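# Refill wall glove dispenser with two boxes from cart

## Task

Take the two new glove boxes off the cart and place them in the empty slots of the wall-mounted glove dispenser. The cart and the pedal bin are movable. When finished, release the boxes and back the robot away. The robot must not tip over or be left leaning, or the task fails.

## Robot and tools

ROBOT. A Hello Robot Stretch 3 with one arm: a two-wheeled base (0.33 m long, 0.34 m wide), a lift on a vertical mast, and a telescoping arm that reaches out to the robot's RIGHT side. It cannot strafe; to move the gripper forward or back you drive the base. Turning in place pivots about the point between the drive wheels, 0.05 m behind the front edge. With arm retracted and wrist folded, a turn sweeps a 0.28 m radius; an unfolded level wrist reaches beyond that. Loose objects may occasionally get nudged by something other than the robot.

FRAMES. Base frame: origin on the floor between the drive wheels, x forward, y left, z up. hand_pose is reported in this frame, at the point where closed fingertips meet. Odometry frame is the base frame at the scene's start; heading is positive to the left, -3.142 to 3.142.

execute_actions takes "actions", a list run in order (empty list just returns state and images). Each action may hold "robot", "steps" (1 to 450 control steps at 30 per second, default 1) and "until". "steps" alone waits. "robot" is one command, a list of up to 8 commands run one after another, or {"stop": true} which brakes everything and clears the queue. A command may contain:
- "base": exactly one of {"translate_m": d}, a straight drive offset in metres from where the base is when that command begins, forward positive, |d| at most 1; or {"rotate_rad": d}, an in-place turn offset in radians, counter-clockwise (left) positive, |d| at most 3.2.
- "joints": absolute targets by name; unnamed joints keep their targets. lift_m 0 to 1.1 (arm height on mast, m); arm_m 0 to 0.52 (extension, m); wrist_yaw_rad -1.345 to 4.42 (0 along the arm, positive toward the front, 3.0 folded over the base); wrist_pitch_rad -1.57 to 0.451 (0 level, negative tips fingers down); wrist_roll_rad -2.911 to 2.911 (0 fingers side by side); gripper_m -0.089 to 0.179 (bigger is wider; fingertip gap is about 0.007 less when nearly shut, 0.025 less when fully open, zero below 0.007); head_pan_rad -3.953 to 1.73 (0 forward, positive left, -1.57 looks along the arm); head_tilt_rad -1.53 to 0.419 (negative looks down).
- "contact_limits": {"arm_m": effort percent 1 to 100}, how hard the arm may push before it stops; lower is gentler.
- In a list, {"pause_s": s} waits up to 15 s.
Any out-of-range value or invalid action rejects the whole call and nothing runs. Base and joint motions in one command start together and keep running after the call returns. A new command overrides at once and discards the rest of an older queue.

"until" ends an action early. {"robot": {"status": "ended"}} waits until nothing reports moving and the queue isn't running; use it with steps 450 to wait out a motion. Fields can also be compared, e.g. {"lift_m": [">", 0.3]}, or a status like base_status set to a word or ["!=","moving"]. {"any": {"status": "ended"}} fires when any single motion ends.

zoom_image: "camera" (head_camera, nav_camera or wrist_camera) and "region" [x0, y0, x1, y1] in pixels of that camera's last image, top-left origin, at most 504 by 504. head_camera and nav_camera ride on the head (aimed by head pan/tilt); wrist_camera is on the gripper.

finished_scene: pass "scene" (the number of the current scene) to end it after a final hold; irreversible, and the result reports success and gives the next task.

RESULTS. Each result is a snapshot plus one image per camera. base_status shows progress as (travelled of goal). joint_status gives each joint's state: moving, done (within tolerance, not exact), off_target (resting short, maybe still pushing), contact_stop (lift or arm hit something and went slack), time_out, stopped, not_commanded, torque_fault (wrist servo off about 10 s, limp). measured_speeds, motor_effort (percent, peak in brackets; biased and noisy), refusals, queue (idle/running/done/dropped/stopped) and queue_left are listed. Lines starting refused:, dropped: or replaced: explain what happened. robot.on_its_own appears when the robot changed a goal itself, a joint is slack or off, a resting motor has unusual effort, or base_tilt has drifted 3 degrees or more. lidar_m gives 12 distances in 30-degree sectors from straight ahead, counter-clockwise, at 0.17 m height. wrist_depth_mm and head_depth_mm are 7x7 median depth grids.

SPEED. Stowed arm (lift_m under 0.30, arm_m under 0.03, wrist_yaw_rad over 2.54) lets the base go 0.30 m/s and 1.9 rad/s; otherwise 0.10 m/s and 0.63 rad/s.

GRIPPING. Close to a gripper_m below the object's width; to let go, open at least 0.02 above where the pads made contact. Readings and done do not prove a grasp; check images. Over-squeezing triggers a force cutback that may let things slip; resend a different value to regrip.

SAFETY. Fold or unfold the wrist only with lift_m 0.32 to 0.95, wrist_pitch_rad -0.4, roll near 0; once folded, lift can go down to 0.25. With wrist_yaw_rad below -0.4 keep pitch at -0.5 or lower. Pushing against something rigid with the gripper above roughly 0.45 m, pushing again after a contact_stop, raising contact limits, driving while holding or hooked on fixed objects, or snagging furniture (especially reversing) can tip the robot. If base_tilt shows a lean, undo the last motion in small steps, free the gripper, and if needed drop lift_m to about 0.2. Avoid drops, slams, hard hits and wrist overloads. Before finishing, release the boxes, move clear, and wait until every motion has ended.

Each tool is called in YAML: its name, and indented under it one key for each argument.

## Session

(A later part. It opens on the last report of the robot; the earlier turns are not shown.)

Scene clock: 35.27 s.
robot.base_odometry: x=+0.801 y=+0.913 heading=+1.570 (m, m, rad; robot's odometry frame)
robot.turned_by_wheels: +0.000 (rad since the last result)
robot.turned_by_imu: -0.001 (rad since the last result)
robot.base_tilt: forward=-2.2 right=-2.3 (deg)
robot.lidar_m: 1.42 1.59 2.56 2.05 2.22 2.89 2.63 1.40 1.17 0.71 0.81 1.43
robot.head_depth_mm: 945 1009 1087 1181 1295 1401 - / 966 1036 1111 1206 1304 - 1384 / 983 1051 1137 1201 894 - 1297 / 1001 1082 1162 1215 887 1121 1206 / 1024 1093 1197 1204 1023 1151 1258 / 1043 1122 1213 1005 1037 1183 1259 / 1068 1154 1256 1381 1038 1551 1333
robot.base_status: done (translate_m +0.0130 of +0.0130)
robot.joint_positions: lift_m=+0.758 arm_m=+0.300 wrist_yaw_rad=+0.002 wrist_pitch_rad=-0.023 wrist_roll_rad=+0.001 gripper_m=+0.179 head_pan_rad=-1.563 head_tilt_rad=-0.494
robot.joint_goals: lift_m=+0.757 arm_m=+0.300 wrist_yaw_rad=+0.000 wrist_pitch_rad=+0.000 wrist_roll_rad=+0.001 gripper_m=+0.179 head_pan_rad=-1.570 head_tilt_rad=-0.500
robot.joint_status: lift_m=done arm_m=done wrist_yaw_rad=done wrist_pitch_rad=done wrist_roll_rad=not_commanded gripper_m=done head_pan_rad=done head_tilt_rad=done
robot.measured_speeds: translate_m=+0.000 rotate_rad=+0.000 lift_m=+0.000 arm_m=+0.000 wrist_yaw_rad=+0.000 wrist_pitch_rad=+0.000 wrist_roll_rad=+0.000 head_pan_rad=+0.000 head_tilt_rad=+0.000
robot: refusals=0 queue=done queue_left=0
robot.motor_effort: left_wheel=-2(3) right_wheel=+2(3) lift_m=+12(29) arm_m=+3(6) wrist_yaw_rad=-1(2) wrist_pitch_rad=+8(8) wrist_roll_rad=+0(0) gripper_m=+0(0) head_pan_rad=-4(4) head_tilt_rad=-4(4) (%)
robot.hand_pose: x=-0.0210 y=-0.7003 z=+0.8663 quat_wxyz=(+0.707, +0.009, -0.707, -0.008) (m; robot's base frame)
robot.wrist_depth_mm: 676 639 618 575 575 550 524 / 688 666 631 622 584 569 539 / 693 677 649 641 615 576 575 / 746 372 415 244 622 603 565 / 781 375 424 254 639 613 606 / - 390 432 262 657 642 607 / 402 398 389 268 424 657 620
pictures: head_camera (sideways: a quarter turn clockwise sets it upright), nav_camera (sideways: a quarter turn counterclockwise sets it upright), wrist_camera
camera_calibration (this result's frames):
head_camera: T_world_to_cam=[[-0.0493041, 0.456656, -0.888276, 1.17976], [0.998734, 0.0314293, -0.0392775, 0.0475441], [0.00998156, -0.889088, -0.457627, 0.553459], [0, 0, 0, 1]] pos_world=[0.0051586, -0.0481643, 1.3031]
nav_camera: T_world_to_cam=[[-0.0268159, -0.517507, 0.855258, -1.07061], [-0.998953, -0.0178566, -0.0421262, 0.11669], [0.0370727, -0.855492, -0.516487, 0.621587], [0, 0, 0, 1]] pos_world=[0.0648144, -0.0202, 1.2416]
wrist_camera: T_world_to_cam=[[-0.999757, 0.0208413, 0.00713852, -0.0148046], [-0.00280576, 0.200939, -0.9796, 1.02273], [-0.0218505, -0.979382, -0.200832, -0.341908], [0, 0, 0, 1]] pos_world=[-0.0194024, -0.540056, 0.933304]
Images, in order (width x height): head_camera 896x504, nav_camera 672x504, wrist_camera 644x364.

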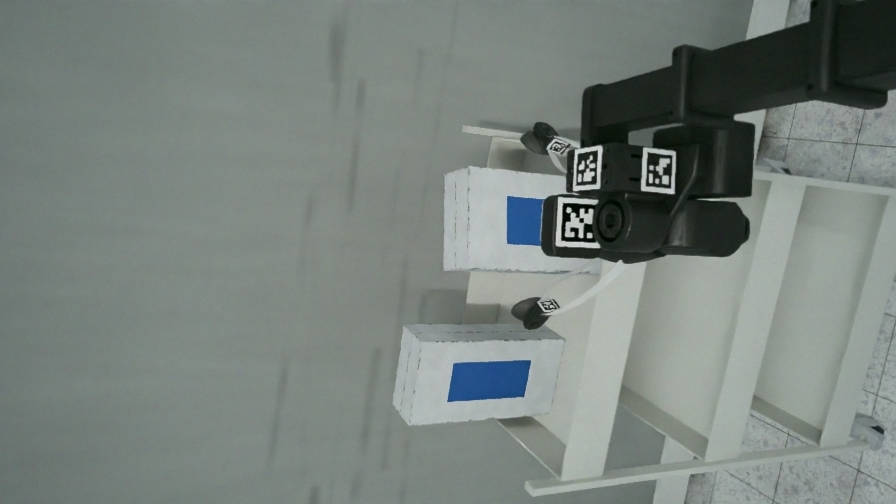

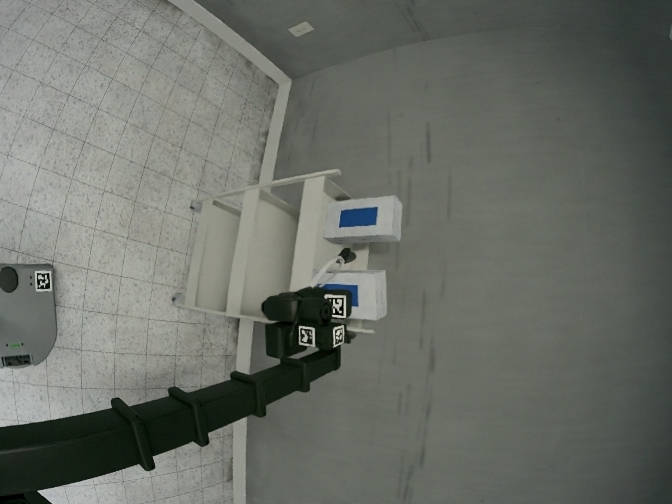

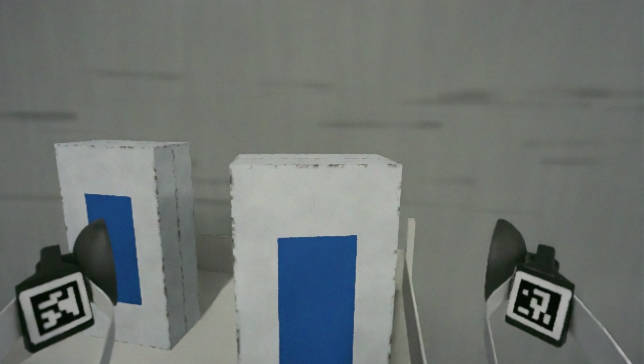

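execute_actions:
  actions:
    - {"robot":{"joints":{"arm_m":0.44}},"steps":450,"until":{"robot":{"status":"ended"}}}

Scene clock: 37.63 s.
robot.base_odometry: x=+0.801 y=+0.913 heading=+1.570 (m, m, rad; robot's odometry frame)
robot.turned_by_wheels: +0.000 (rad since the last result)
robot.turned_by_imu: -0.001 (rad since the last result)
robot.base_tilt: forward=-2.2 right=-2.2 (deg)
robot.lidar_m: 1.42 1.59 2.57 2.04 2.21 2.89 2.62 1.40 1.16 0.71 0.81 1.43
robot.head_depth_mm: 944 1015 1086 1185 1289 1398 - / 960 1034 1116 1209 1294 1491 1366 / 981 1055 1139 1210 - 1162 1282 / 1004 1076 1162 1233 890 1154 1208 / 1021 1097 1190 1204 1029 1148 1264 / 1040 1123 1227 1001 1034 1182 1261 / 1059 1151 1259 1372 1040 1552 1334
robot.base_status: done (translate_m +0.0130 of +0.0130)
robot.joint_positions: lift_m=+0.758 arm_m=+0.440 wrist_yaw_rad=+0.000 wrist_pitch_rad=-0.023 wrist_roll_rad=+0.001 gripper_m=+0.179 head_pan_rad=-1.563 head_tilt_rad=-0.494
robot.joint_goals: lift_m=+0.757 arm_m=+0.440 wrist_yaw_rad=+0.000 wrist_pitch_rad=+0.000 wrist_roll_rad=+0.001 gripper_m=+0.179 head_pan_rad=-1.570 head_tilt_rad=-0.500
robot.joint_status: lift_m=done arm_m=done wrist_yaw_rad=done wrist_pitch_rad=done wrist_roll_rad=not_commanded gripper_m=done head_pan_rad=done head_tilt_rad=done
robot.measured_speeds: translate_m=+0.000 rotate_rad=+0.000 lift_m=+0.000 arm_m=+0.000 wrist_yaw_rad=+0.000 wrist_pitch_rad=+0.000 wrist_roll_rad=+0.000 head_pan_rad=+0.000 head_tilt_rad=+0.000
robot: refusals=0 queue=done queue_left=0
robot.motor_effort: left_wheel=-2(2) right_wheel=+2(2) lift_m=+12(12) arm_m=+3(5) wrist_yaw_rad=+0(1) wrist_pitch_rad=+7(8) wrist_roll_rad=+0(0) gripper_m=+0(0) head_pan_rad=-6(5) head_tilt_rad=-4(5) (%)
robot.hand_pose: x=-0.0214 y=-0.8402 z=+0.8663 quat_wxyz=(+0.707, +0.008, -0.707, -0.008) (m; robot's base frame)
robot.wrist_depth_mm: 509 497 477 458 444 427 415 / 535 514 489 474 451 437 433 / 552 534 517 488 470 462 434 / 223 269 519 486 484 466 457 / 222 103 104 108 112 117 458 / - 104 106 110 115 119 471 / 239 107 109 114 119 124 487
pictures: head_camera (sideways: a quarter turn clockwise sets it upright), nav_camera (sideways: a quarter turn counterclockwise sets it upright), wrist_camera
camera_calibration (this result's frames):
head_camera: T_world_to_cam=[[-0.0493042, 0.456656, -0.888276, 1.17976], [0.998734, 0.0314295, -0.0392775, 0.0475441], [0.00998177, -0.889088, -0.457627, 0.553459], [0, 0, 0, 1]] pos_world=[0.00515861, -0.0481643, 1.3031]
nav_camera: T_world_to_cam=[[-0.0268158, -0.517507, 0.855259, -1.07061], [-0.998953, -0.0178569, -0.0421262, 0.11669], [0.0370729, -0.855492, -0.516486, 0.621587], [0, 0, 0, 1]] pos_world=[0.0648144, -0.0202, 1.2416]
wrist_camera: T_world_to_cam=[[-0.999719, 0.0225857, 0.00713997, -0.0108682], [-0.00245728, 0.200913, -0.979606, 1.05085], [-0.0235596, -0.979349, -0.200801, -0.479032], [0, 0, 0, 1]] pos_world=[-0.0195687, -0.680024, 0.933307]
Images, in order (width x height): head_camera 896x504, nav_camera 672x504, wrist_camera 644x364.

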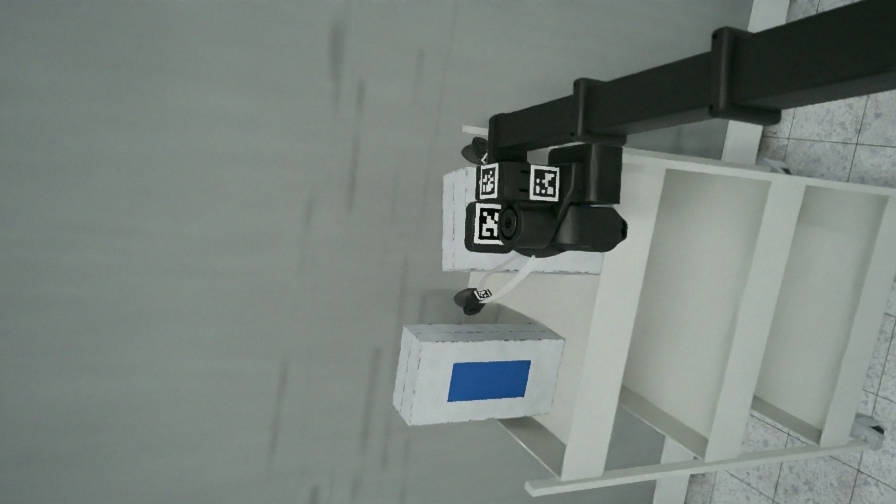

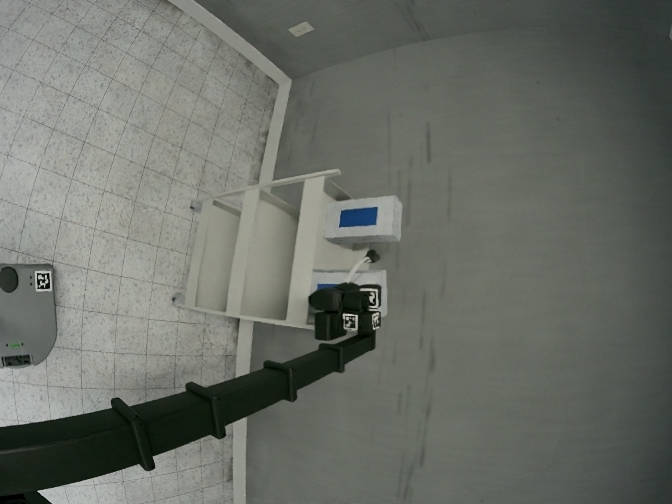

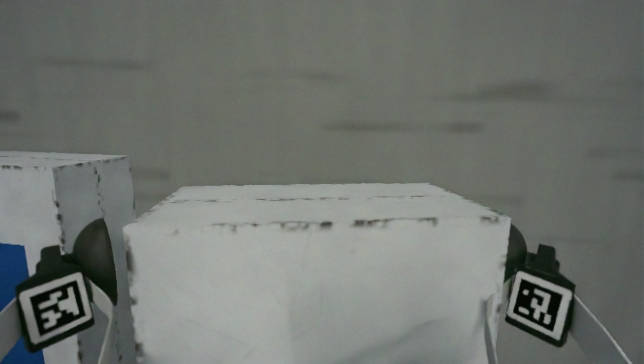

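execute_actions:
  actions:
    - {"robot":{"joints":{"gripper_m":0.09}},"steps":45}
    - {"robot":{"joints":{"lift_m":0.9}},"steps":200,"until":{"robot":{"status":"ended"}}}

Scene clock: 41.30 s.
robot.base_odometry: x=+0.801 y=+0.913 heading=+1.570 (m, m, rad; robot's odometry frame)
robot.turned_by_wheels: +0.000 (rad since the last result)
robot.turned_by_imu: -0.001 (rad since the last result)
robot.base_tilt: forward=-2.2 right=-2.2 (deg)
robot.lidar_m: 1.43 1.59 2.55 2.05 2.22 2.87 2.63 1.40 1.16 0.71 0.81 1.43
robot.head_depth_mm: 941 1014 1091 1155 - 1442 1368 / 965 1038 1105 1237 1335 1472 1389 / 981 1051 1126 - 1003 1165 1286 / 1003 1073 1154 841 898 1153 1208 / 1018 1107 1196 1205 1024 1149 1255 / 1045 1128 1230 1004 1040 1162 1271 / 1063 1146 1249 1377 1040 1542 1324
robot.base_status: done (translate_m +0.0130 of +0.0130)
robot.joint_positions: lift_m=+0.899 arm_m=+0.440 wrist_yaw_rad=-0.002 wrist_pitch_rad=-0.079 wrist_roll_rad=+0.001 gripper_m=+0.091 head_pan_rad=-1.563 head_tilt_rad=-0.494
robot.joint_goals: lift_m=+0.900 arm_m=+0.440 wrist_yaw_rad=+0.000 wrist_pitch_rad=+0.000 wrist_roll_rad=+0.001 gripper_m=+0.090 head_pan_rad=-1.570 head_tilt_rad=-0.500
robot.joint_status: lift_m=done arm_m=done wrist_yaw_rad=done wrist_pitch_rad=done wrist_roll_rad=not_commanded gripper_m=done head_pan_rad=done head_tilt_rad=done
robot.measured_speeds: translate_m=+0.000 rotate_rad=+0.000 lift_m=+0.000 arm_m=+0.000 wrist_yaw_rad=+0.000 wrist_pitch_rad=+0.000 wrist_roll_rad=+0.000 head_pan_rad=+0.000 head_tilt_rad=+0.000
robot: refusals=0 queue=done queue_left=0
robot.motor_effort: left_wheel=-2(3) right_wheel=+2(4) lift_m=+32(33) arm_m=+3(3) wrist_yaw_rad=+2(4) wrist_pitch_rad=+26(26) wrist_roll_rad=+0(0) gripper_m=-15(88) head_pan_rad=-4(6) head_tilt_rad=-4(4) (%)
robot.hand_pose: x=-0.0221 y=-0.8382 z=+0.9939 quat_wxyz=(+0.707, +0.027, -0.707, -0.029) (m; robot's base frame)
robot.wrist_depth_mm: 496 482 471 451 437 424 409 / 528 514 493 471 457 437 418 / 553 522 506 492 470 455 436 / 582 543 520 492 473 469 447 / 609 116 119 123 129 481 471 / 306 117 121 126 132 499 491 / 247 121 123 129 134 534 510
pictures: head_camera (sideways: a quarter turn clockwise sets it upright), nav_camera (sideways: a quarter turn counterclockwise sets it upright), wrist_camera
camera_calibration (this result's frames):
head_camera: T_world_to_cam=[[-0.0493043, 0.456656, -0.888276, 1.17976], [0.998734, 0.0314298, -0.0392775, 0.0475441], [0.00998199, -0.889088, -0.457627, 0.553459], [0, 0, 0, 1]] pos_world=[0.00515862, -0.0481643, 1.3031]
nav_camera: T_world_to_cam=[[-0.0268157, -0.517507, 0.855258, -1.07061], [-0.998953, -0.0178571, -0.0421262, 0.11669], [0.0370731, -0.855492, -0.516487, 0.621587], [0, 0, 0, 1]] pos_world=[0.0648144, -0.0202, 1.2416]
wrist_camera: T_world_to_cam=[[-0.999659, 0.0247445, 0.00839435, -0.0119183], [-0.00180262, 0.255184, -0.966891, 1.2083], [-0.0260673, -0.966576, -0.255053, -0.386879], [0, 0, 0, 1]] pos_world=[-0.019821, -0.681992, 1.06972]
Images, in order (width x height): head_camera 896x504, nav_camera 672x504, wrist_camera 644x364.

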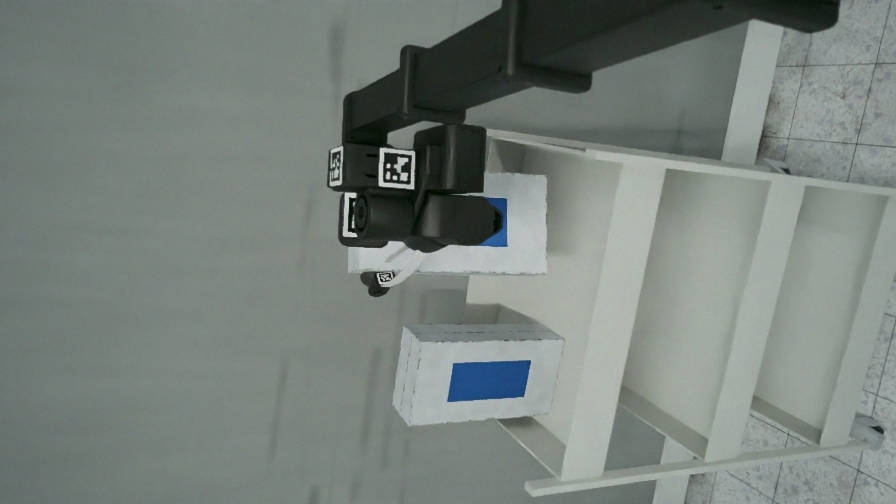

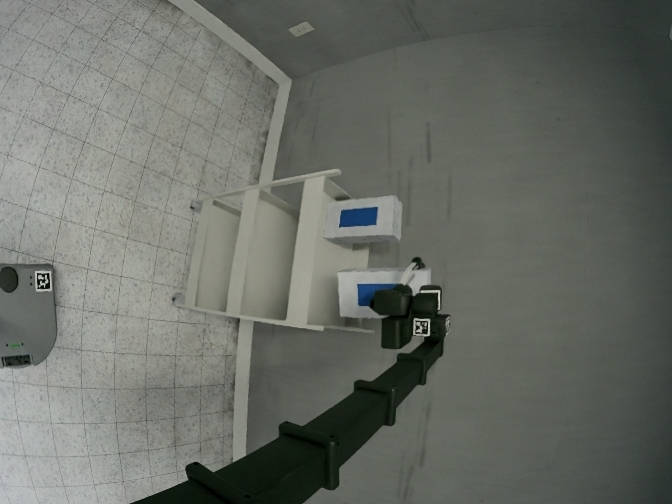

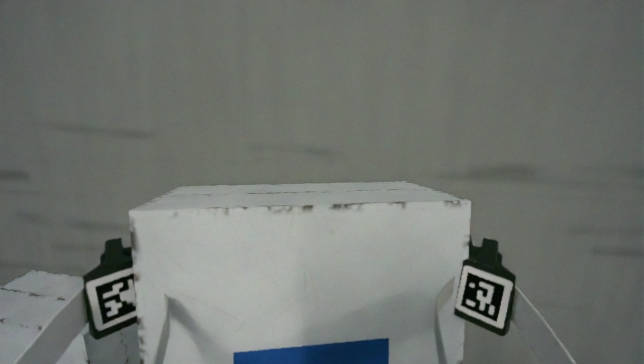

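execute_actions:
  actions:
    - {"robot":[{"joints":{"arm_m":0.0,"wrist_pitch_rad":0.05}},{"base":{"translate_m":0.75},"joints":{"lift_m":0.92}},{"base":{"rotate_rad":1.57}},{"base":{"translate_m":0.6}}],"steps":450,"until":{"robot":{"status":"ended"}}}
    - {"steps":450,"until":{"robot":{"status":"ended"}}}

Scene clock: 45.87 s.
robot.base_odometry: x=+0.801 y=+0.913 heading=+1.570 (m, m, rad; robot's odometry frame)
robot.turned_by_wheels: +0.000 (rad since the last result)
robot.turned_by_imu: -0.001 (rad since the last result)
robot.base_tilt: forward=-2.2 right=-2.3 (deg)
robot.lidar_m: 1.42 1.59 2.57 2.05 2.22 2.88 2.63 1.40 1.16 0.71 0.81 1.43
robot.head_depth_mm: 945 1012 1087 1181 1283 1426 1480 / 961 1030 1111 1210 1148 435 1356 / 982 1054 1136 1215 419 413 - / 998 1078 1162 1237 416 411 - / 1017 1105 1196 1207 1033 1121 1238 / 1041 1123 1224 1003 1035 1165 1276 / 1063 1153 1253 1386 1039 1536 1333
robot.base_status: done (translate_m +0.0130 of +0.0130)
robot.joint_positions: lift_m=+0.899 arm_m=+0.000 wrist_yaw_rad=-0.002 wrist_pitch_rad=-0.032 wrist_roll_rad=+0.001 gripper_m=+0.091 head_pan_rad=-1.563 head_tilt_rad=-0.494
robot.joint_goals: lift_m=+0.900 arm_m=+0.000 wrist_yaw_rad=+0.000 wrist_pitch_rad=+0.050 wrist_roll_rad=+0.001 gripper_m=+0.090 head_pan_rad=-1.570 head_tilt_rad=-0.500
robot.joint_status: lift_m=done arm_m=done wrist_yaw_rad=done wrist_pitch_rad=off_target wrist_roll_rad=not_commanded gripper_m=done head_pan_rad=done head_tilt_rad=done
robot.measured_speeds: translate_m=+0.000 rotate_rad=+0.000 lift_m=+0.000 arm_m=+0.000 wrist_yaw_rad=+0.000 wrist_pitch_rad=+0.000 wrist_roll_rad=+0.000 head_pan_rad=+0.000 head_tilt_rad=+0.000
robot: refusals=0 queue=dropped queue_left=0
robot.motor_effort: left_wheel=-1(2) right_wheel=+2(2) lift_m=+32(32) arm_m=-3(3) wrist_yaw_rad=+1(1) wrist_pitch_rad=+27(29) wrist_roll_rad=+0(0) gripper_m=-14(15) head_pan_rad=-5(4) head_tilt_rad=-4(4) (%)
robot.hand_pose: x=-0.0219 y=-0.4006 z=+1.0056 quat_wxyz=(+0.707, +0.011, -0.707, -0.012) (m; robot's base frame)
robot.wrist_depth_mm: 999 935 956 862 841 820 806 / - 997 952 913 865 845 813 / - - 938 969 908 866 836 / - - 977 963 919 913 851 / - 116 119 124 129 906 883 / - 117 121 126 132 954 911 / - 120 123 128 134 - 967
pictures: head_camera (sideways: a quarter turn clockwise sets it upright), nav_camera (sideways: a quarter turn counterclockwise sets it upright), wrist_camera
dropped: robot: command 0 of its queue: wrist_pitch_rad: off_target
camera_calibration (this result's frames):
head_camera: T_world_to_cam=[[-0.0493042, 0.456656, -0.888276, 1.17976], [0.998734, 0.0314295, -0.0392775, 0.0475441], [0.00998177, -0.889088, -0.457627, 0.553459], [0, 0, 0, 1]] pos_world=[0.00515861, -0.0481643, 1.3031]
nav_camera: T_world_to_cam=[[-0.0268158, -0.517507, 0.855259, -1.07061], [-0.998953, -0.0178569, -0.0421262, 0.11669], [0.0370729, -0.855492, -0.516486, 0.621587], [0, 0, 0, 1]] pos_world=[0.0648144, -0.0202, 1.2416]
wrist_camera: T_world_to_cam=[[-0.999676, 0.0243769, 0.00735702, -0.0217663], [-0.00206466, 0.210378, -0.977618, 1.10081], [-0.025379, -0.977316, -0.21026, -0.0102738], [0, 0, 0, 1]] pos_world=[-0.0197472, -0.241096, 1.07417]
Images, in order (width x height): head_camera 896x504, nav_camera 672x504, wrist_camera 644x364.

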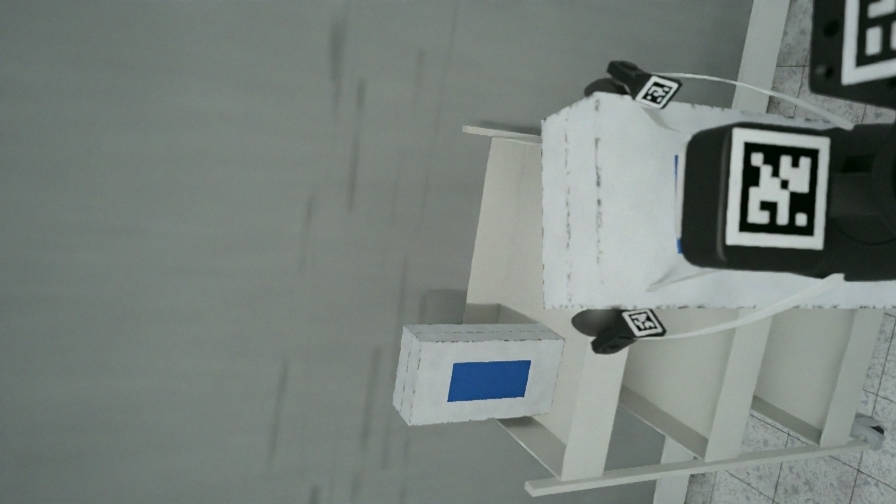

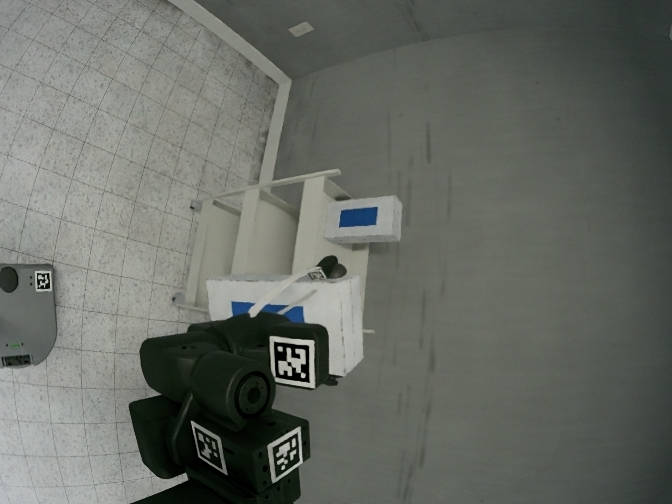

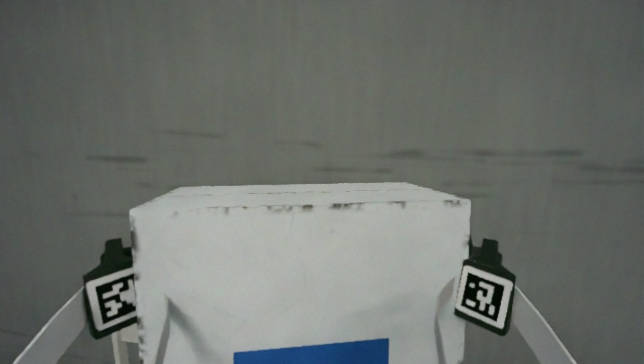

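execute_actions:
  actions:
    - {"robot":[{"base":{"translate_m":0.75}},{"base":{"rotate_rad":1.57}},{"base":{"translate_m":0.6}}],"steps":450,"until":{"robot":{"status":"ended"}}}
    - {"steps":450,"until":{"robot":{"status":"ended"}}}

Scene clock: 65.13 s.
robot.base_odometry: x=+0.202 y=+1.664 heading=+3.140 (m, m, rad; robot's odometry frame)
robot.turned_by_wheels: +1.570 (rad since the last result)
robot.turned_by_imu: +1.540 (rad since the last result)
robot.base_tilt: forward=-2.2 right=-2.3 (deg)
robot.lidar_m: 1.87 1.66 2.25 3.47 2.28 1.46 1.86 0.97 0.81 0.81 0.89 1.44
robot.head_depth_mm: 644 690 747 809 883 975 1042 / 656 706 760 824 857 709 1079 / 668 717 779 845 419 412 - / 683 730 796 867 417 410 - / 696 751 811 893 936 976 1234 / 707 765 831 914 929 994 1275 / 725 785 856 937 1038 1168 1302
robot.base_status: done (translate_m +0.6000 of +0.6000)
robot.joint_positions: lift_m=+0.899 arm_m=+0.000 wrist_yaw_rad=-0.001 wrist_pitch_rad=-0.032 wrist_roll_rad=+0.001 gripper_m=+0.091 head_pan_rad=-1.563 head_tilt_rad=-0.494
robot.joint_goals: lift_m=+0.900 arm_m=+0.000 wrist_yaw_rad=+0.000 wrist_pitch_rad=+0.050 wrist_roll_rad=+0.001 gripper_m=+0.090 head_pan_rad=-1.570 head_tilt_rad=-0.500
robot.joint_status: lift_m=done arm_m=done wrist_yaw_rad=done wrist_pitch_rad=off_target wrist_roll_rad=not_commanded gripper_m=done head_pan_rad=done head_tilt_rad=done
robot.measured_speeds: translate_m=+0.000 rotate_rad=+0.000 lift_m=+0.000 arm_m=+0.000 wrist_yaw_rad=+0.000 wrist_pitch_rad=+0.000 wrist_roll_rad=+0.000 head_pan_rad=+0.000 head_tilt_rad=+0.000
robot: refusals=0 queue=done queue_left=0
robot.motor_effort: left_wheel=-2(5) right_wheel=+2(6) lift_m=+32(32) arm_m=-3(2) wrist_yaw_rad=+1(1) wrist_pitch_rad=+27(27) wrist_roll_rad=+0(0) gripper_m=-15(14) head_pan_rad=-6(5) head_tilt_rad=-4(4) (%)
robot.hand_pose: x=-0.0217 y=-0.4006 z=+1.0056 quat_wxyz=(+0.707, +0.011, -0.707, -0.012) (m; robot's base frame)
robot.wrist_depth_mm: 585 575 542 535 514 502 474 / 627 588 569 539 525 514 495 / 646 610 592 574 544 527 500 / 668 653 610 567 562 539 521 / 705 116 119 123 129 543 538 / 724 117 121 126 131 578 550 / 736 121 123 128 134 607 580
pictures: head_camera (sideways: a quarter turn clockwise sets it upright), nav_camera (sideways: a quarter turn counterclockwise sets it upright), wrist_camera
camera_calibration (this result's frames):
head_camera: T_world_to_cam=[[-0.0493042, 0.456656, -0.888276, 1.17976], [0.998734, 0.0314294, -0.0392775, 0.0475441], [0.00998167, -0.889088, -0.457627, 0.553459], [0, 0, 0, 1]] pos_world=[0.00515861, -0.0481643, 1.3031]
nav_camera: T_world_to_cam=[[-0.0268159, -0.517507, 0.855258, -1.07061], [-0.998953, -0.0178567, -0.0421262, 0.11669], [0.0370728, -0.855492, -0.516487, 0.621587], [0, 0, 0, 1]] pos_world=[0.0648144, -0.0202, 1.2416]
wrist_camera: T_world_to_cam=[[-0.99969, 0.0237672, 0.00735573, -0.0218539], [-0.0021917, 0.210376, -0.977618, 1.10081], [-0.0247828, -0.977332, -0.210259, -0.0102643], [0, 0, 0, 1]] pos_world=[-0.0196889, -0.241096, 1.07417]
Images, in order (width x height): head_camera 896x504, nav_camera 672x504, wrist_camera 644x364.

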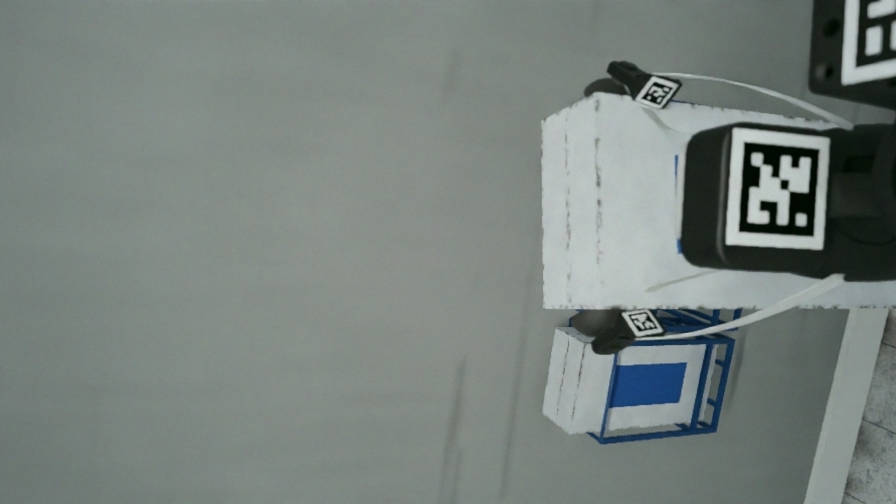

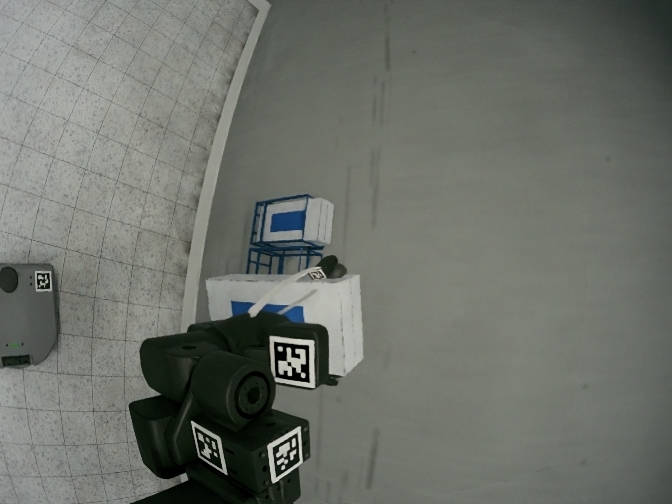

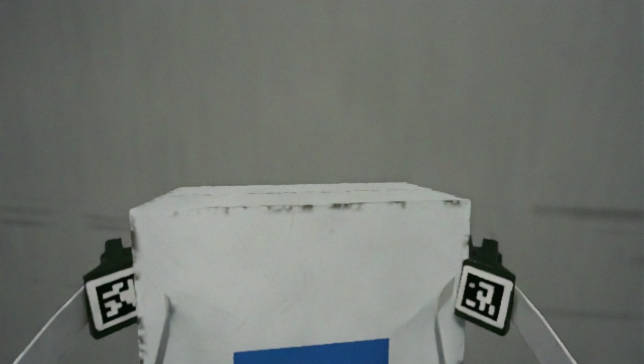

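execute_actions:
  actions:
    - {"robot":{"base":{"rotate_rad":-0.19},"joints":{"head_tilt_rad":-0.7}},"steps":450,"until":{"robot":{"status":"ended"}}}

Scene clock: 66.67 s.
robot.base_odometry: x=+0.202 y=+1.664 heading=+2.950 (m, m, rad; robot's odometry frame)
robot.turned_by_wheels: -0.190 (rad since the last result)
robot.turned_by_imu: -0.187 (rad since the last result)
robot.base_tilt: forward=-2.2 right=-2.3 (deg)
robot.lidar_m: 1.87 1.66 1.79 3.49 2.67 1.50 1.46 1.14 0.84 0.80 0.84 1.14
robot.head_depth_mm: 669 742 833 954 1099 - - / 669 748 838 423 1070 - - / 674 748 842 416 - - - / 674 749 842 413 449 - 1226 / 677 751 845 923 998 1329 1221 / 680 755 847 952 1054 1331 1220 / 682 756 854 918 1017 1343 1205
robot.base_status: done (rotate_rad -0.1899 of -0.1900)
robot.joint_positions: lift_m=+0.899 arm_m=+0.000 wrist_yaw_rad=-0.001 wrist_pitch_rad=-0.032 wrist_roll_rad=+0.001 gripper_m=+0.091 head_pan_rad=-1.563 head_tilt_rad=-0.691
robot.joint_goals: lift_m=+0.900 arm_m=+0.000 wrist_yaw_rad=+0.000 wrist_pitch_rad=+0.050 wrist_roll_rad=+0.001 gripper_m=+0.090 head_pan_rad=-1.570 head_tilt_rad=-0.700
robot.joint_status: lift_m=done arm_m=done wrist_yaw_rad=done wrist_pitch_rad=off_target wrist_roll_rad=not_commanded gripper_m=done head_pan_rad=done head_tilt_rad=done
robot.measured_speeds: translate_m=+0.000 rotate_rad=+0.000 lift_m=+0.000 arm_m=+0.000 wrist_yaw_rad=+0.000 wrist_pitch_rad=+0.000 wrist_roll_rad=+0.000 head_pan_rad=+0.000 head_tilt_rad=+0.000
robot: refusals=0 queue=done queue_left=0
robot.motor_effort: left_wheel=+3(6) right_wheel=-2(5) lift_m=+32(32) arm_m=-3(3) wrist_yaw_rad=+1(0) wrist_pitch_rad=+27(27) wrist_roll_rad=+0(0) gripper_m=-15(15) head_pan_rad=-5(5) head_tilt_rad=-6(28) (%)
robot.hand_pose: x=-0.0217 y=-0.4006 z=+1.0056 quat_wxyz=(+0.707, +0.011, -0.707, -0.012) (m; robot's base frame)
robot.wrist_depth_mm: 503 506 532 528 535 547 558 / 528 521 545 560 555 561 573 / 532 554 552 566 567 578 594 / 566 566 557 575 587 618 596 / 577 116 119 123 130 612 648 / 588 117 121 126 131 635 649 / 600 121 123 128 133 676 673
pictures: head_camera (sideways: a quarter turn clockwise sets it upright), nav_camera (sideways: a quarter turn counterclockwise sets it upright), wrist_camera
camera_calibration (this result's frames):
head_camera: T_world_to_cam=[[-0.0505398, 0.621496, -0.781785, 1.04091], [0.99868, 0.0386488, -0.0338367, 0.0404517], [0.00918564, -0.782463, -0.622629, 0.768139], [0, 0, 0, 1]] pos_world=[0.00515336, -0.0474461, 1.2934]
nav_camera: T_world_to_cam=[[-0.0256371, -0.67473, 0.737619, -0.917256], [-0.999016, -0.00942346, -0.0433423, 0.118262], [0.0361953, -0.738005, -0.673824, 0.826276], [0, 0, 0, 1]] pos_world=[0.064723, -0.00799021, 1.23848]
wrist_camera: T_world_to_cam=[[-0.999697, 0.0234839, 0.00735501, -0.0218946], [-0.00225062, 0.210376, -0.977618, 1.1008], [-0.0245056, -0.977338, -0.210259, -0.0102546], [0, 0, 0, 1]] pos_world=[-0.0196617, -0.241091, 1.07417]
Images, in order (width x height): head_camera 896x504, nav_camera 672x504, wrist_camera 644x364.

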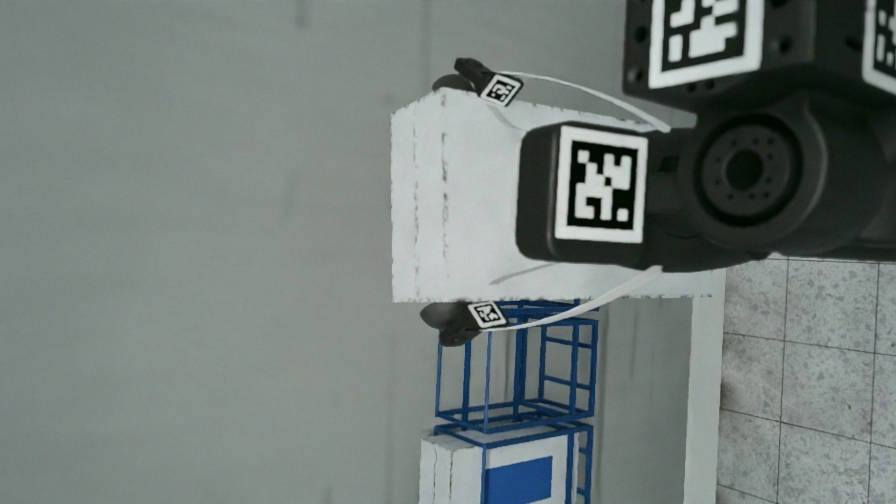

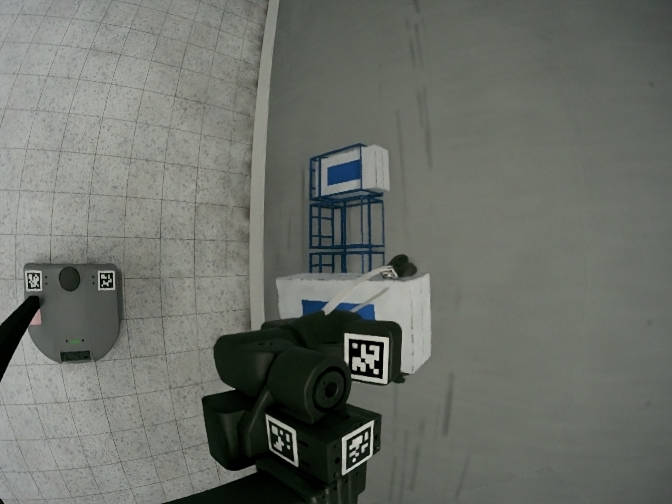

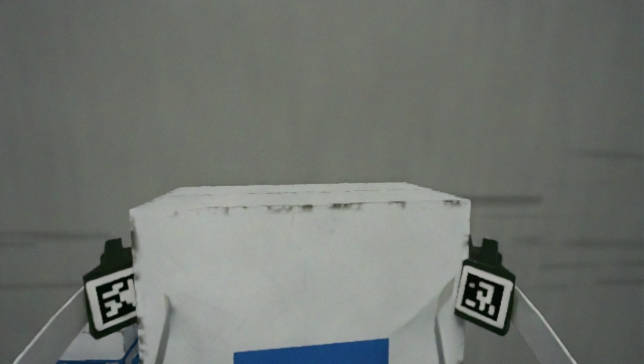

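zoom_image:
  camera: "head_camera"
  region: [400,280,640,504]

Region (400, 280, 640, 504) of head_camera's 896x504 image, scaled by 2.100, with more detail than that image has; it fills the top 470 rows of this view, and the rest is white.

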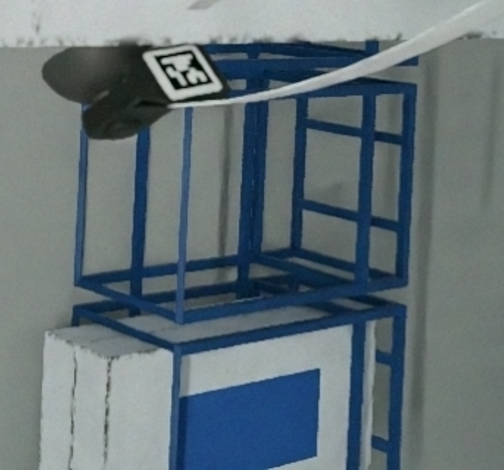

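execute_actions:
  actions:
    - {"robot":[{"base":{"translate_m":0.185}},{"joints":{"arm_m":0.325,"head_tilt_rad":-0.6,"head_pan_rad":-1.3}}],"steps":450,"until":{"robot":{"status":"ended"}}}

Scene clock: 73.43 s.
robot.base_odometry: x=+0.020 y=+1.699 heading=+2.950 (m, m, rad; robot's odometry frame)
robot.turned_by_wheels: +0.000 (rad since the last result)
robot.turned_by_imu: -0.002 (rad since the last result)
robot.base_tilt: forward=-2.2 right=-2.2 (deg)
robot.lidar_m: 1.69 1.53 1.53 3.48 2.93 1.70 1.65 1.14 0.84 0.80 0.83 1.14
robot.head_depth_mm: 644 700 741 - 948 1042 1214 / 661 717 769 747 982 1121 1245 / 677 738 814 904 907 1179 1271 / 697 760 837 934 964 1239 1283 / 712 783 870 976 1110 1292 1280 / 734 809 900 1015 1158 1358 1271 / 756 834 931 1055 1219 1384 1271
robot.base_status: done (translate_m +0.1850 of +0.1850)
robot.joint_positions: lift_m=+0.899 arm_m=+0.325 wrist_yaw_rad=-0.001 wrist_pitch_rad=-0.032 wrist_roll_rad=+0.001 gripper_m=+0.091 head_pan_rad=-1.307 head_tilt_rad=-0.606
robot.joint_goals: lift_m=+0.900 arm_m=+0.325 wrist_yaw_rad=+0.000 wrist_pitch_rad=+0.050 wrist_roll_rad=+0.001 gripper_m=+0.090 head_pan_rad=-1.300 head_tilt_rad=-0.600
robot.joint_status: lift_m=done arm_m=done wrist_yaw_rad=done wrist_pitch_rad=off_target wrist_roll_rad=not_commanded gripper_m=done head_pan_rad=done head_tilt_rad=done
robot.measured_speeds: translate_m=+0.000 rotate_rad=+0.000 lift_m=+0.000 arm_m=+0.000 wrist_yaw_rad=+0.000 wrist_pitch_rad=+0.000 wrist_roll_rad=+0.000 head_pan_rad=+0.000 head_tilt_rad=+0.000
robot: refusals=0 queue=done queue_left=0
robot.motor_effort: left_wheel=+2(6) right_wheel=-2(3) lift_m=+32(32) arm_m=+3(4) wrist_yaw_rad=+1(0) wrist_pitch_rad=+27(27) wrist_roll_rad=+0(0) gripper_m=-16(15) head_pan_rad=+4(33) head_tilt_rad=+3(17) (%)
robot.hand_pose: x=-0.0217 y=-0.7250 z=+1.0056 quat_wxyz=(+0.707, +0.011, -0.707, -0.012) (m; robot's base frame)
robot.wrist_depth_mm: 213 214 217 220 224 227 230 / 218 221 222 227 228 232 237 / 226 228 232 233 236 240 244 / 231 234 236 239 241 250 252 / 241 116 119 124 129 257 260 / 249 117 120 126 132 268 273 / 259 120 123 128 134 282 286
pictures: head_camera (sideways: a quarter turn clockwise sets it upright), nav_camera (sideways: a quarter turn counterclockwise sets it upright), wrist_camera
camera_calibration (this result's frames):
head_camera: T_world_to_cam=[[-0.18854, 0.522093, -0.831788, 1.10694], [0.957037, 0.287677, -0.0363623, 0.0439977], [0.220302, -0.802908, -0.553901, 0.67744], [0, 0, 0, 1]] pos_world=[0.0173543, -0.0466619, 1.29758]
nav_camera: T_world_to_cam=[[0.129276, -0.596337, 0.792256, -0.989416], [-0.963034, -0.265924, -0.0430206, 0.117629], [0.236335, -0.757408, -0.608671, 0.740303], [0, 0, 0, 1]] pos_world=[0.0662291, 0.00196544, 1.23953]
wrist_camera: T_world_to_cam=[[-0.999697, 0.0234849, 0.00735459, -0.0142772], [-0.00225109, 0.210332, -0.977627, 1.16902], [-0.0245064, -0.977348, -0.210216, -0.327281], [0, 0, 0, 1]] pos_world=[-0.0196618, -0.565416, 1.07417]
Images, in order (width x height): head_camera 896x504, nav_camera 672x504, wrist_camera 644x364.

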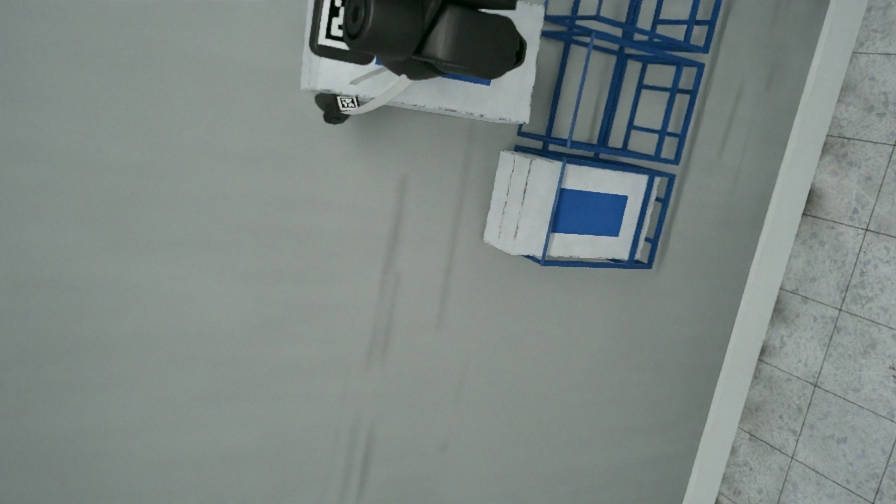

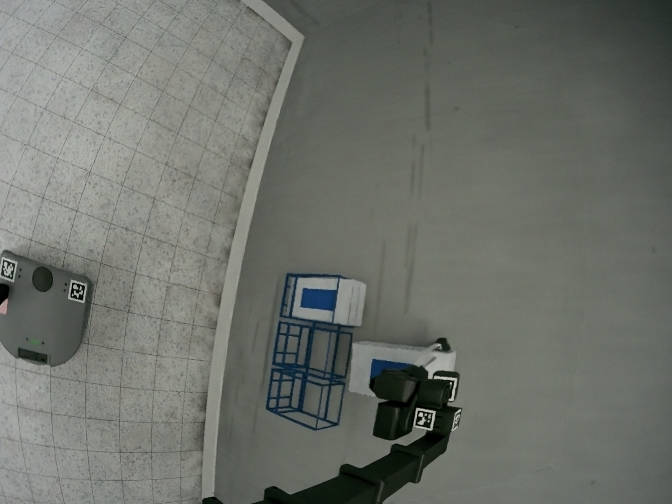

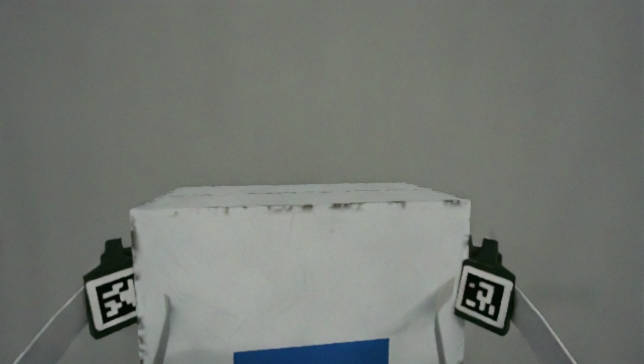

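execute_actions:
  actions:
    - {"robot":{"joints":{"lift_m":0.845,"head_tilt_rad":-0.75,"head_pan_rad":-1.57}},"steps":450,"until":{"robot":{"status":"ended"}}}

zoom_image:
  camera: "head_camera"
  region: [250,100,650,400]

Scene clock: 74.80 s.
robot.base_odometry: x=+0.020 y=+1.699 heading=+2.950 (m, m, rad; robot's odometry frame)
robot.turned_by_wheels: +0.000 (rad since the last result)
robot.turned_by_imu: +0.000 (rad since the last result)
robot.base_tilt: forward=-2.2 right=-2.2 (deg)
robot.lidar_m: 1.69 1.53 1.53 3.48 2.94 1.69 1.64 1.14 0.83 0.80 0.84 1.14
robot.head_depth_mm: 674 755 842 - - 1360 1189 / 675 759 - 1043 1186 1345 1211 / 678 735 - 1022 1189 1359 1213 / 683 740 734 1025 1199 1355 1200 / 683 767 872 919 1209 1346 1196 / 685 769 877 951 1206 1361 1190 / 687 772 878 1026 1213 1360 1187
robot.base_status: done (translate_m +0.1850 of +0.1850)
robot.joint_positions: lift_m=+0.845 arm_m=+0.325 wrist_yaw_rad=-0.001 wrist_pitch_rad=-0.031 wrist_roll_rad=+0.001 gripper_m=+0.091 head_pan_rad=-1.563 head_tilt_rad=-0.740
robot.joint_goals: lift_m=+0.845 arm_m=+0.325 wrist_yaw_rad=+0.000 wrist_pitch_rad=+0.050 wrist_roll_rad=+0.001 gripper_m=+0.090 head_pan_rad=-1.570 head_tilt_rad=-0.750
robot.joint_status: lift_m=done arm_m=done wrist_yaw_rad=done wrist_pitch_rad=off_target wrist_roll_rad=not_commanded gripper_m=done head_pan_rad=done head_tilt_rad=done
robot.measured_speeds: translate_m=+0.000 rotate_rad=+0.000 lift_m=+0.000 arm_m=+0.000 wrist_yaw_rad=+0.000 wrist_pitch_rad=+0.000 wrist_roll_rad=+0.000 head_pan_rad=+0.000 head_tilt_rad=+0.000
robot: refusals=0 queue=done queue_left=0
robot.motor_effort: left_wheel=+3(2) right_wheel=-2(2) lift_m=+15(33) arm_m=+4(3) wrist_yaw_rad=+1(0) wrist_pitch_rad=+27(27) wrist_roll_rad=+0(0) gripper_m=-14(14) head_pan_rad=-5(34) head_tilt_rad=-6(24) (%)
robot.hand_pose: x=-0.0217 y=-0.7250 z=+0.9519 quat_wxyz=(+0.707, +0.011, -0.707, -0.012) (m; robot's base frame)
robot.wrist_depth_mm: 212 214 217 220 224 227 229 / 217 222 224 225 232 233 236 / 225 229 231 234 237 240 243 / 234 234 235 239 242 248 252 / 240 116 119 124 129 256 264 / 246 117 121 126 131 266 273 / 259 120 123 129 133 277 284
pictures: head_camera (sideways: a quarter turn clockwise sets it upright), nav_camera (sideways: a quarter turn counterclockwise sets it upright), wrist_camera
camera_calibration (this result's frames):
head_camera: T_world_to_cam=[[-0.0511616, 0.659156, -0.750264, 0.99983], [0.998647, 0.0407891, -0.0322633, 0.0384014], [0.0093361, -0.7509, -0.66035, 0.817206], [0, 0, 0, 1]] pos_world=[0.00517399, -0.0469704, 1.29102]
nav_camera: T_world_to_cam=[[-0.0250058, -0.710193, 0.703563, -0.872876], [-0.999028, -0.00780473, -0.0433854, 0.118316], [0.0363031, -0.703964, -0.709308, 0.872426], [0, 0, 0, 1]] pos_world=[0.0647021, -0.00483047, 1.23807]
wrist_camera: T_world_to_cam=[[-0.999697, 0.0234923, 0.0073298, -0.0138523], [-0.00225198, 0.209268, -0.977856, 1.11598], [-0.024506, -0.977576, -0.209152, -0.339784], [0, 0, 0, 1]] pos_world=[-0.0196617, -0.565377, 1.0203]
Images, in order (width x height): head_camera 896x504, nav_camera 672x504, wrist_camera 644x364.

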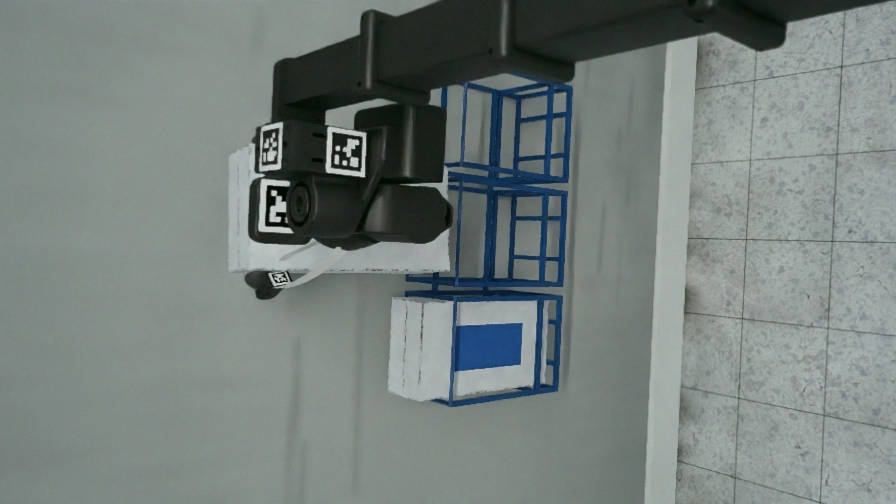

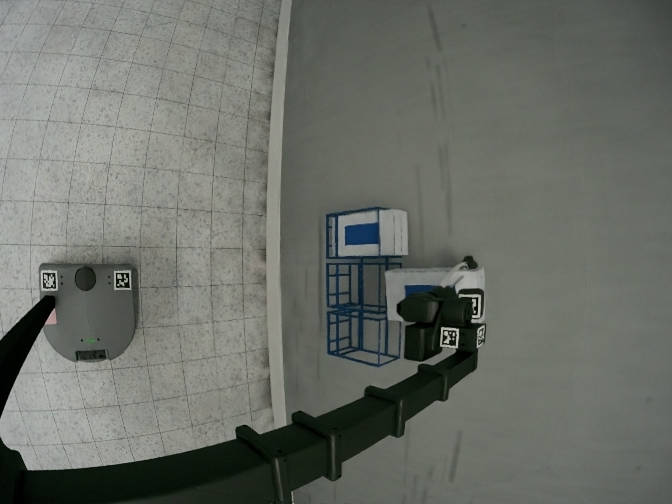

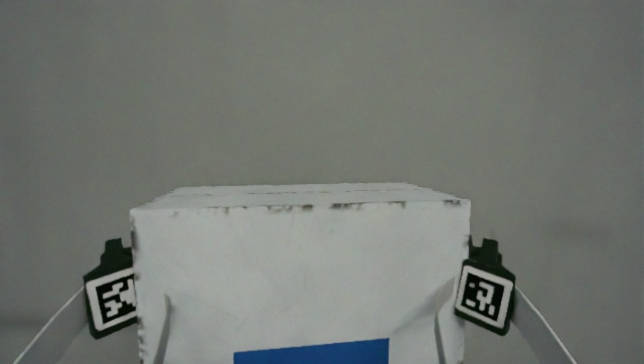

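Region (250, 100, 650, 400) of head_camera's 896x504 image, scaled by 1.260, with more detail than that image has; it fills the top 378 rows of this view, and the rest is white.

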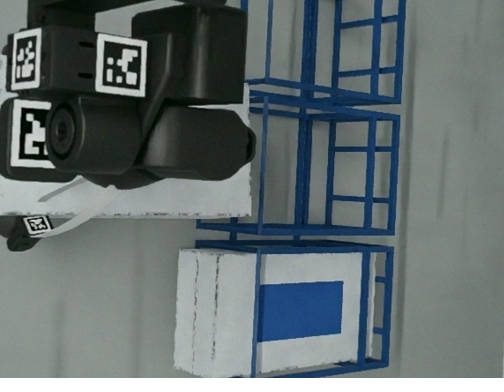

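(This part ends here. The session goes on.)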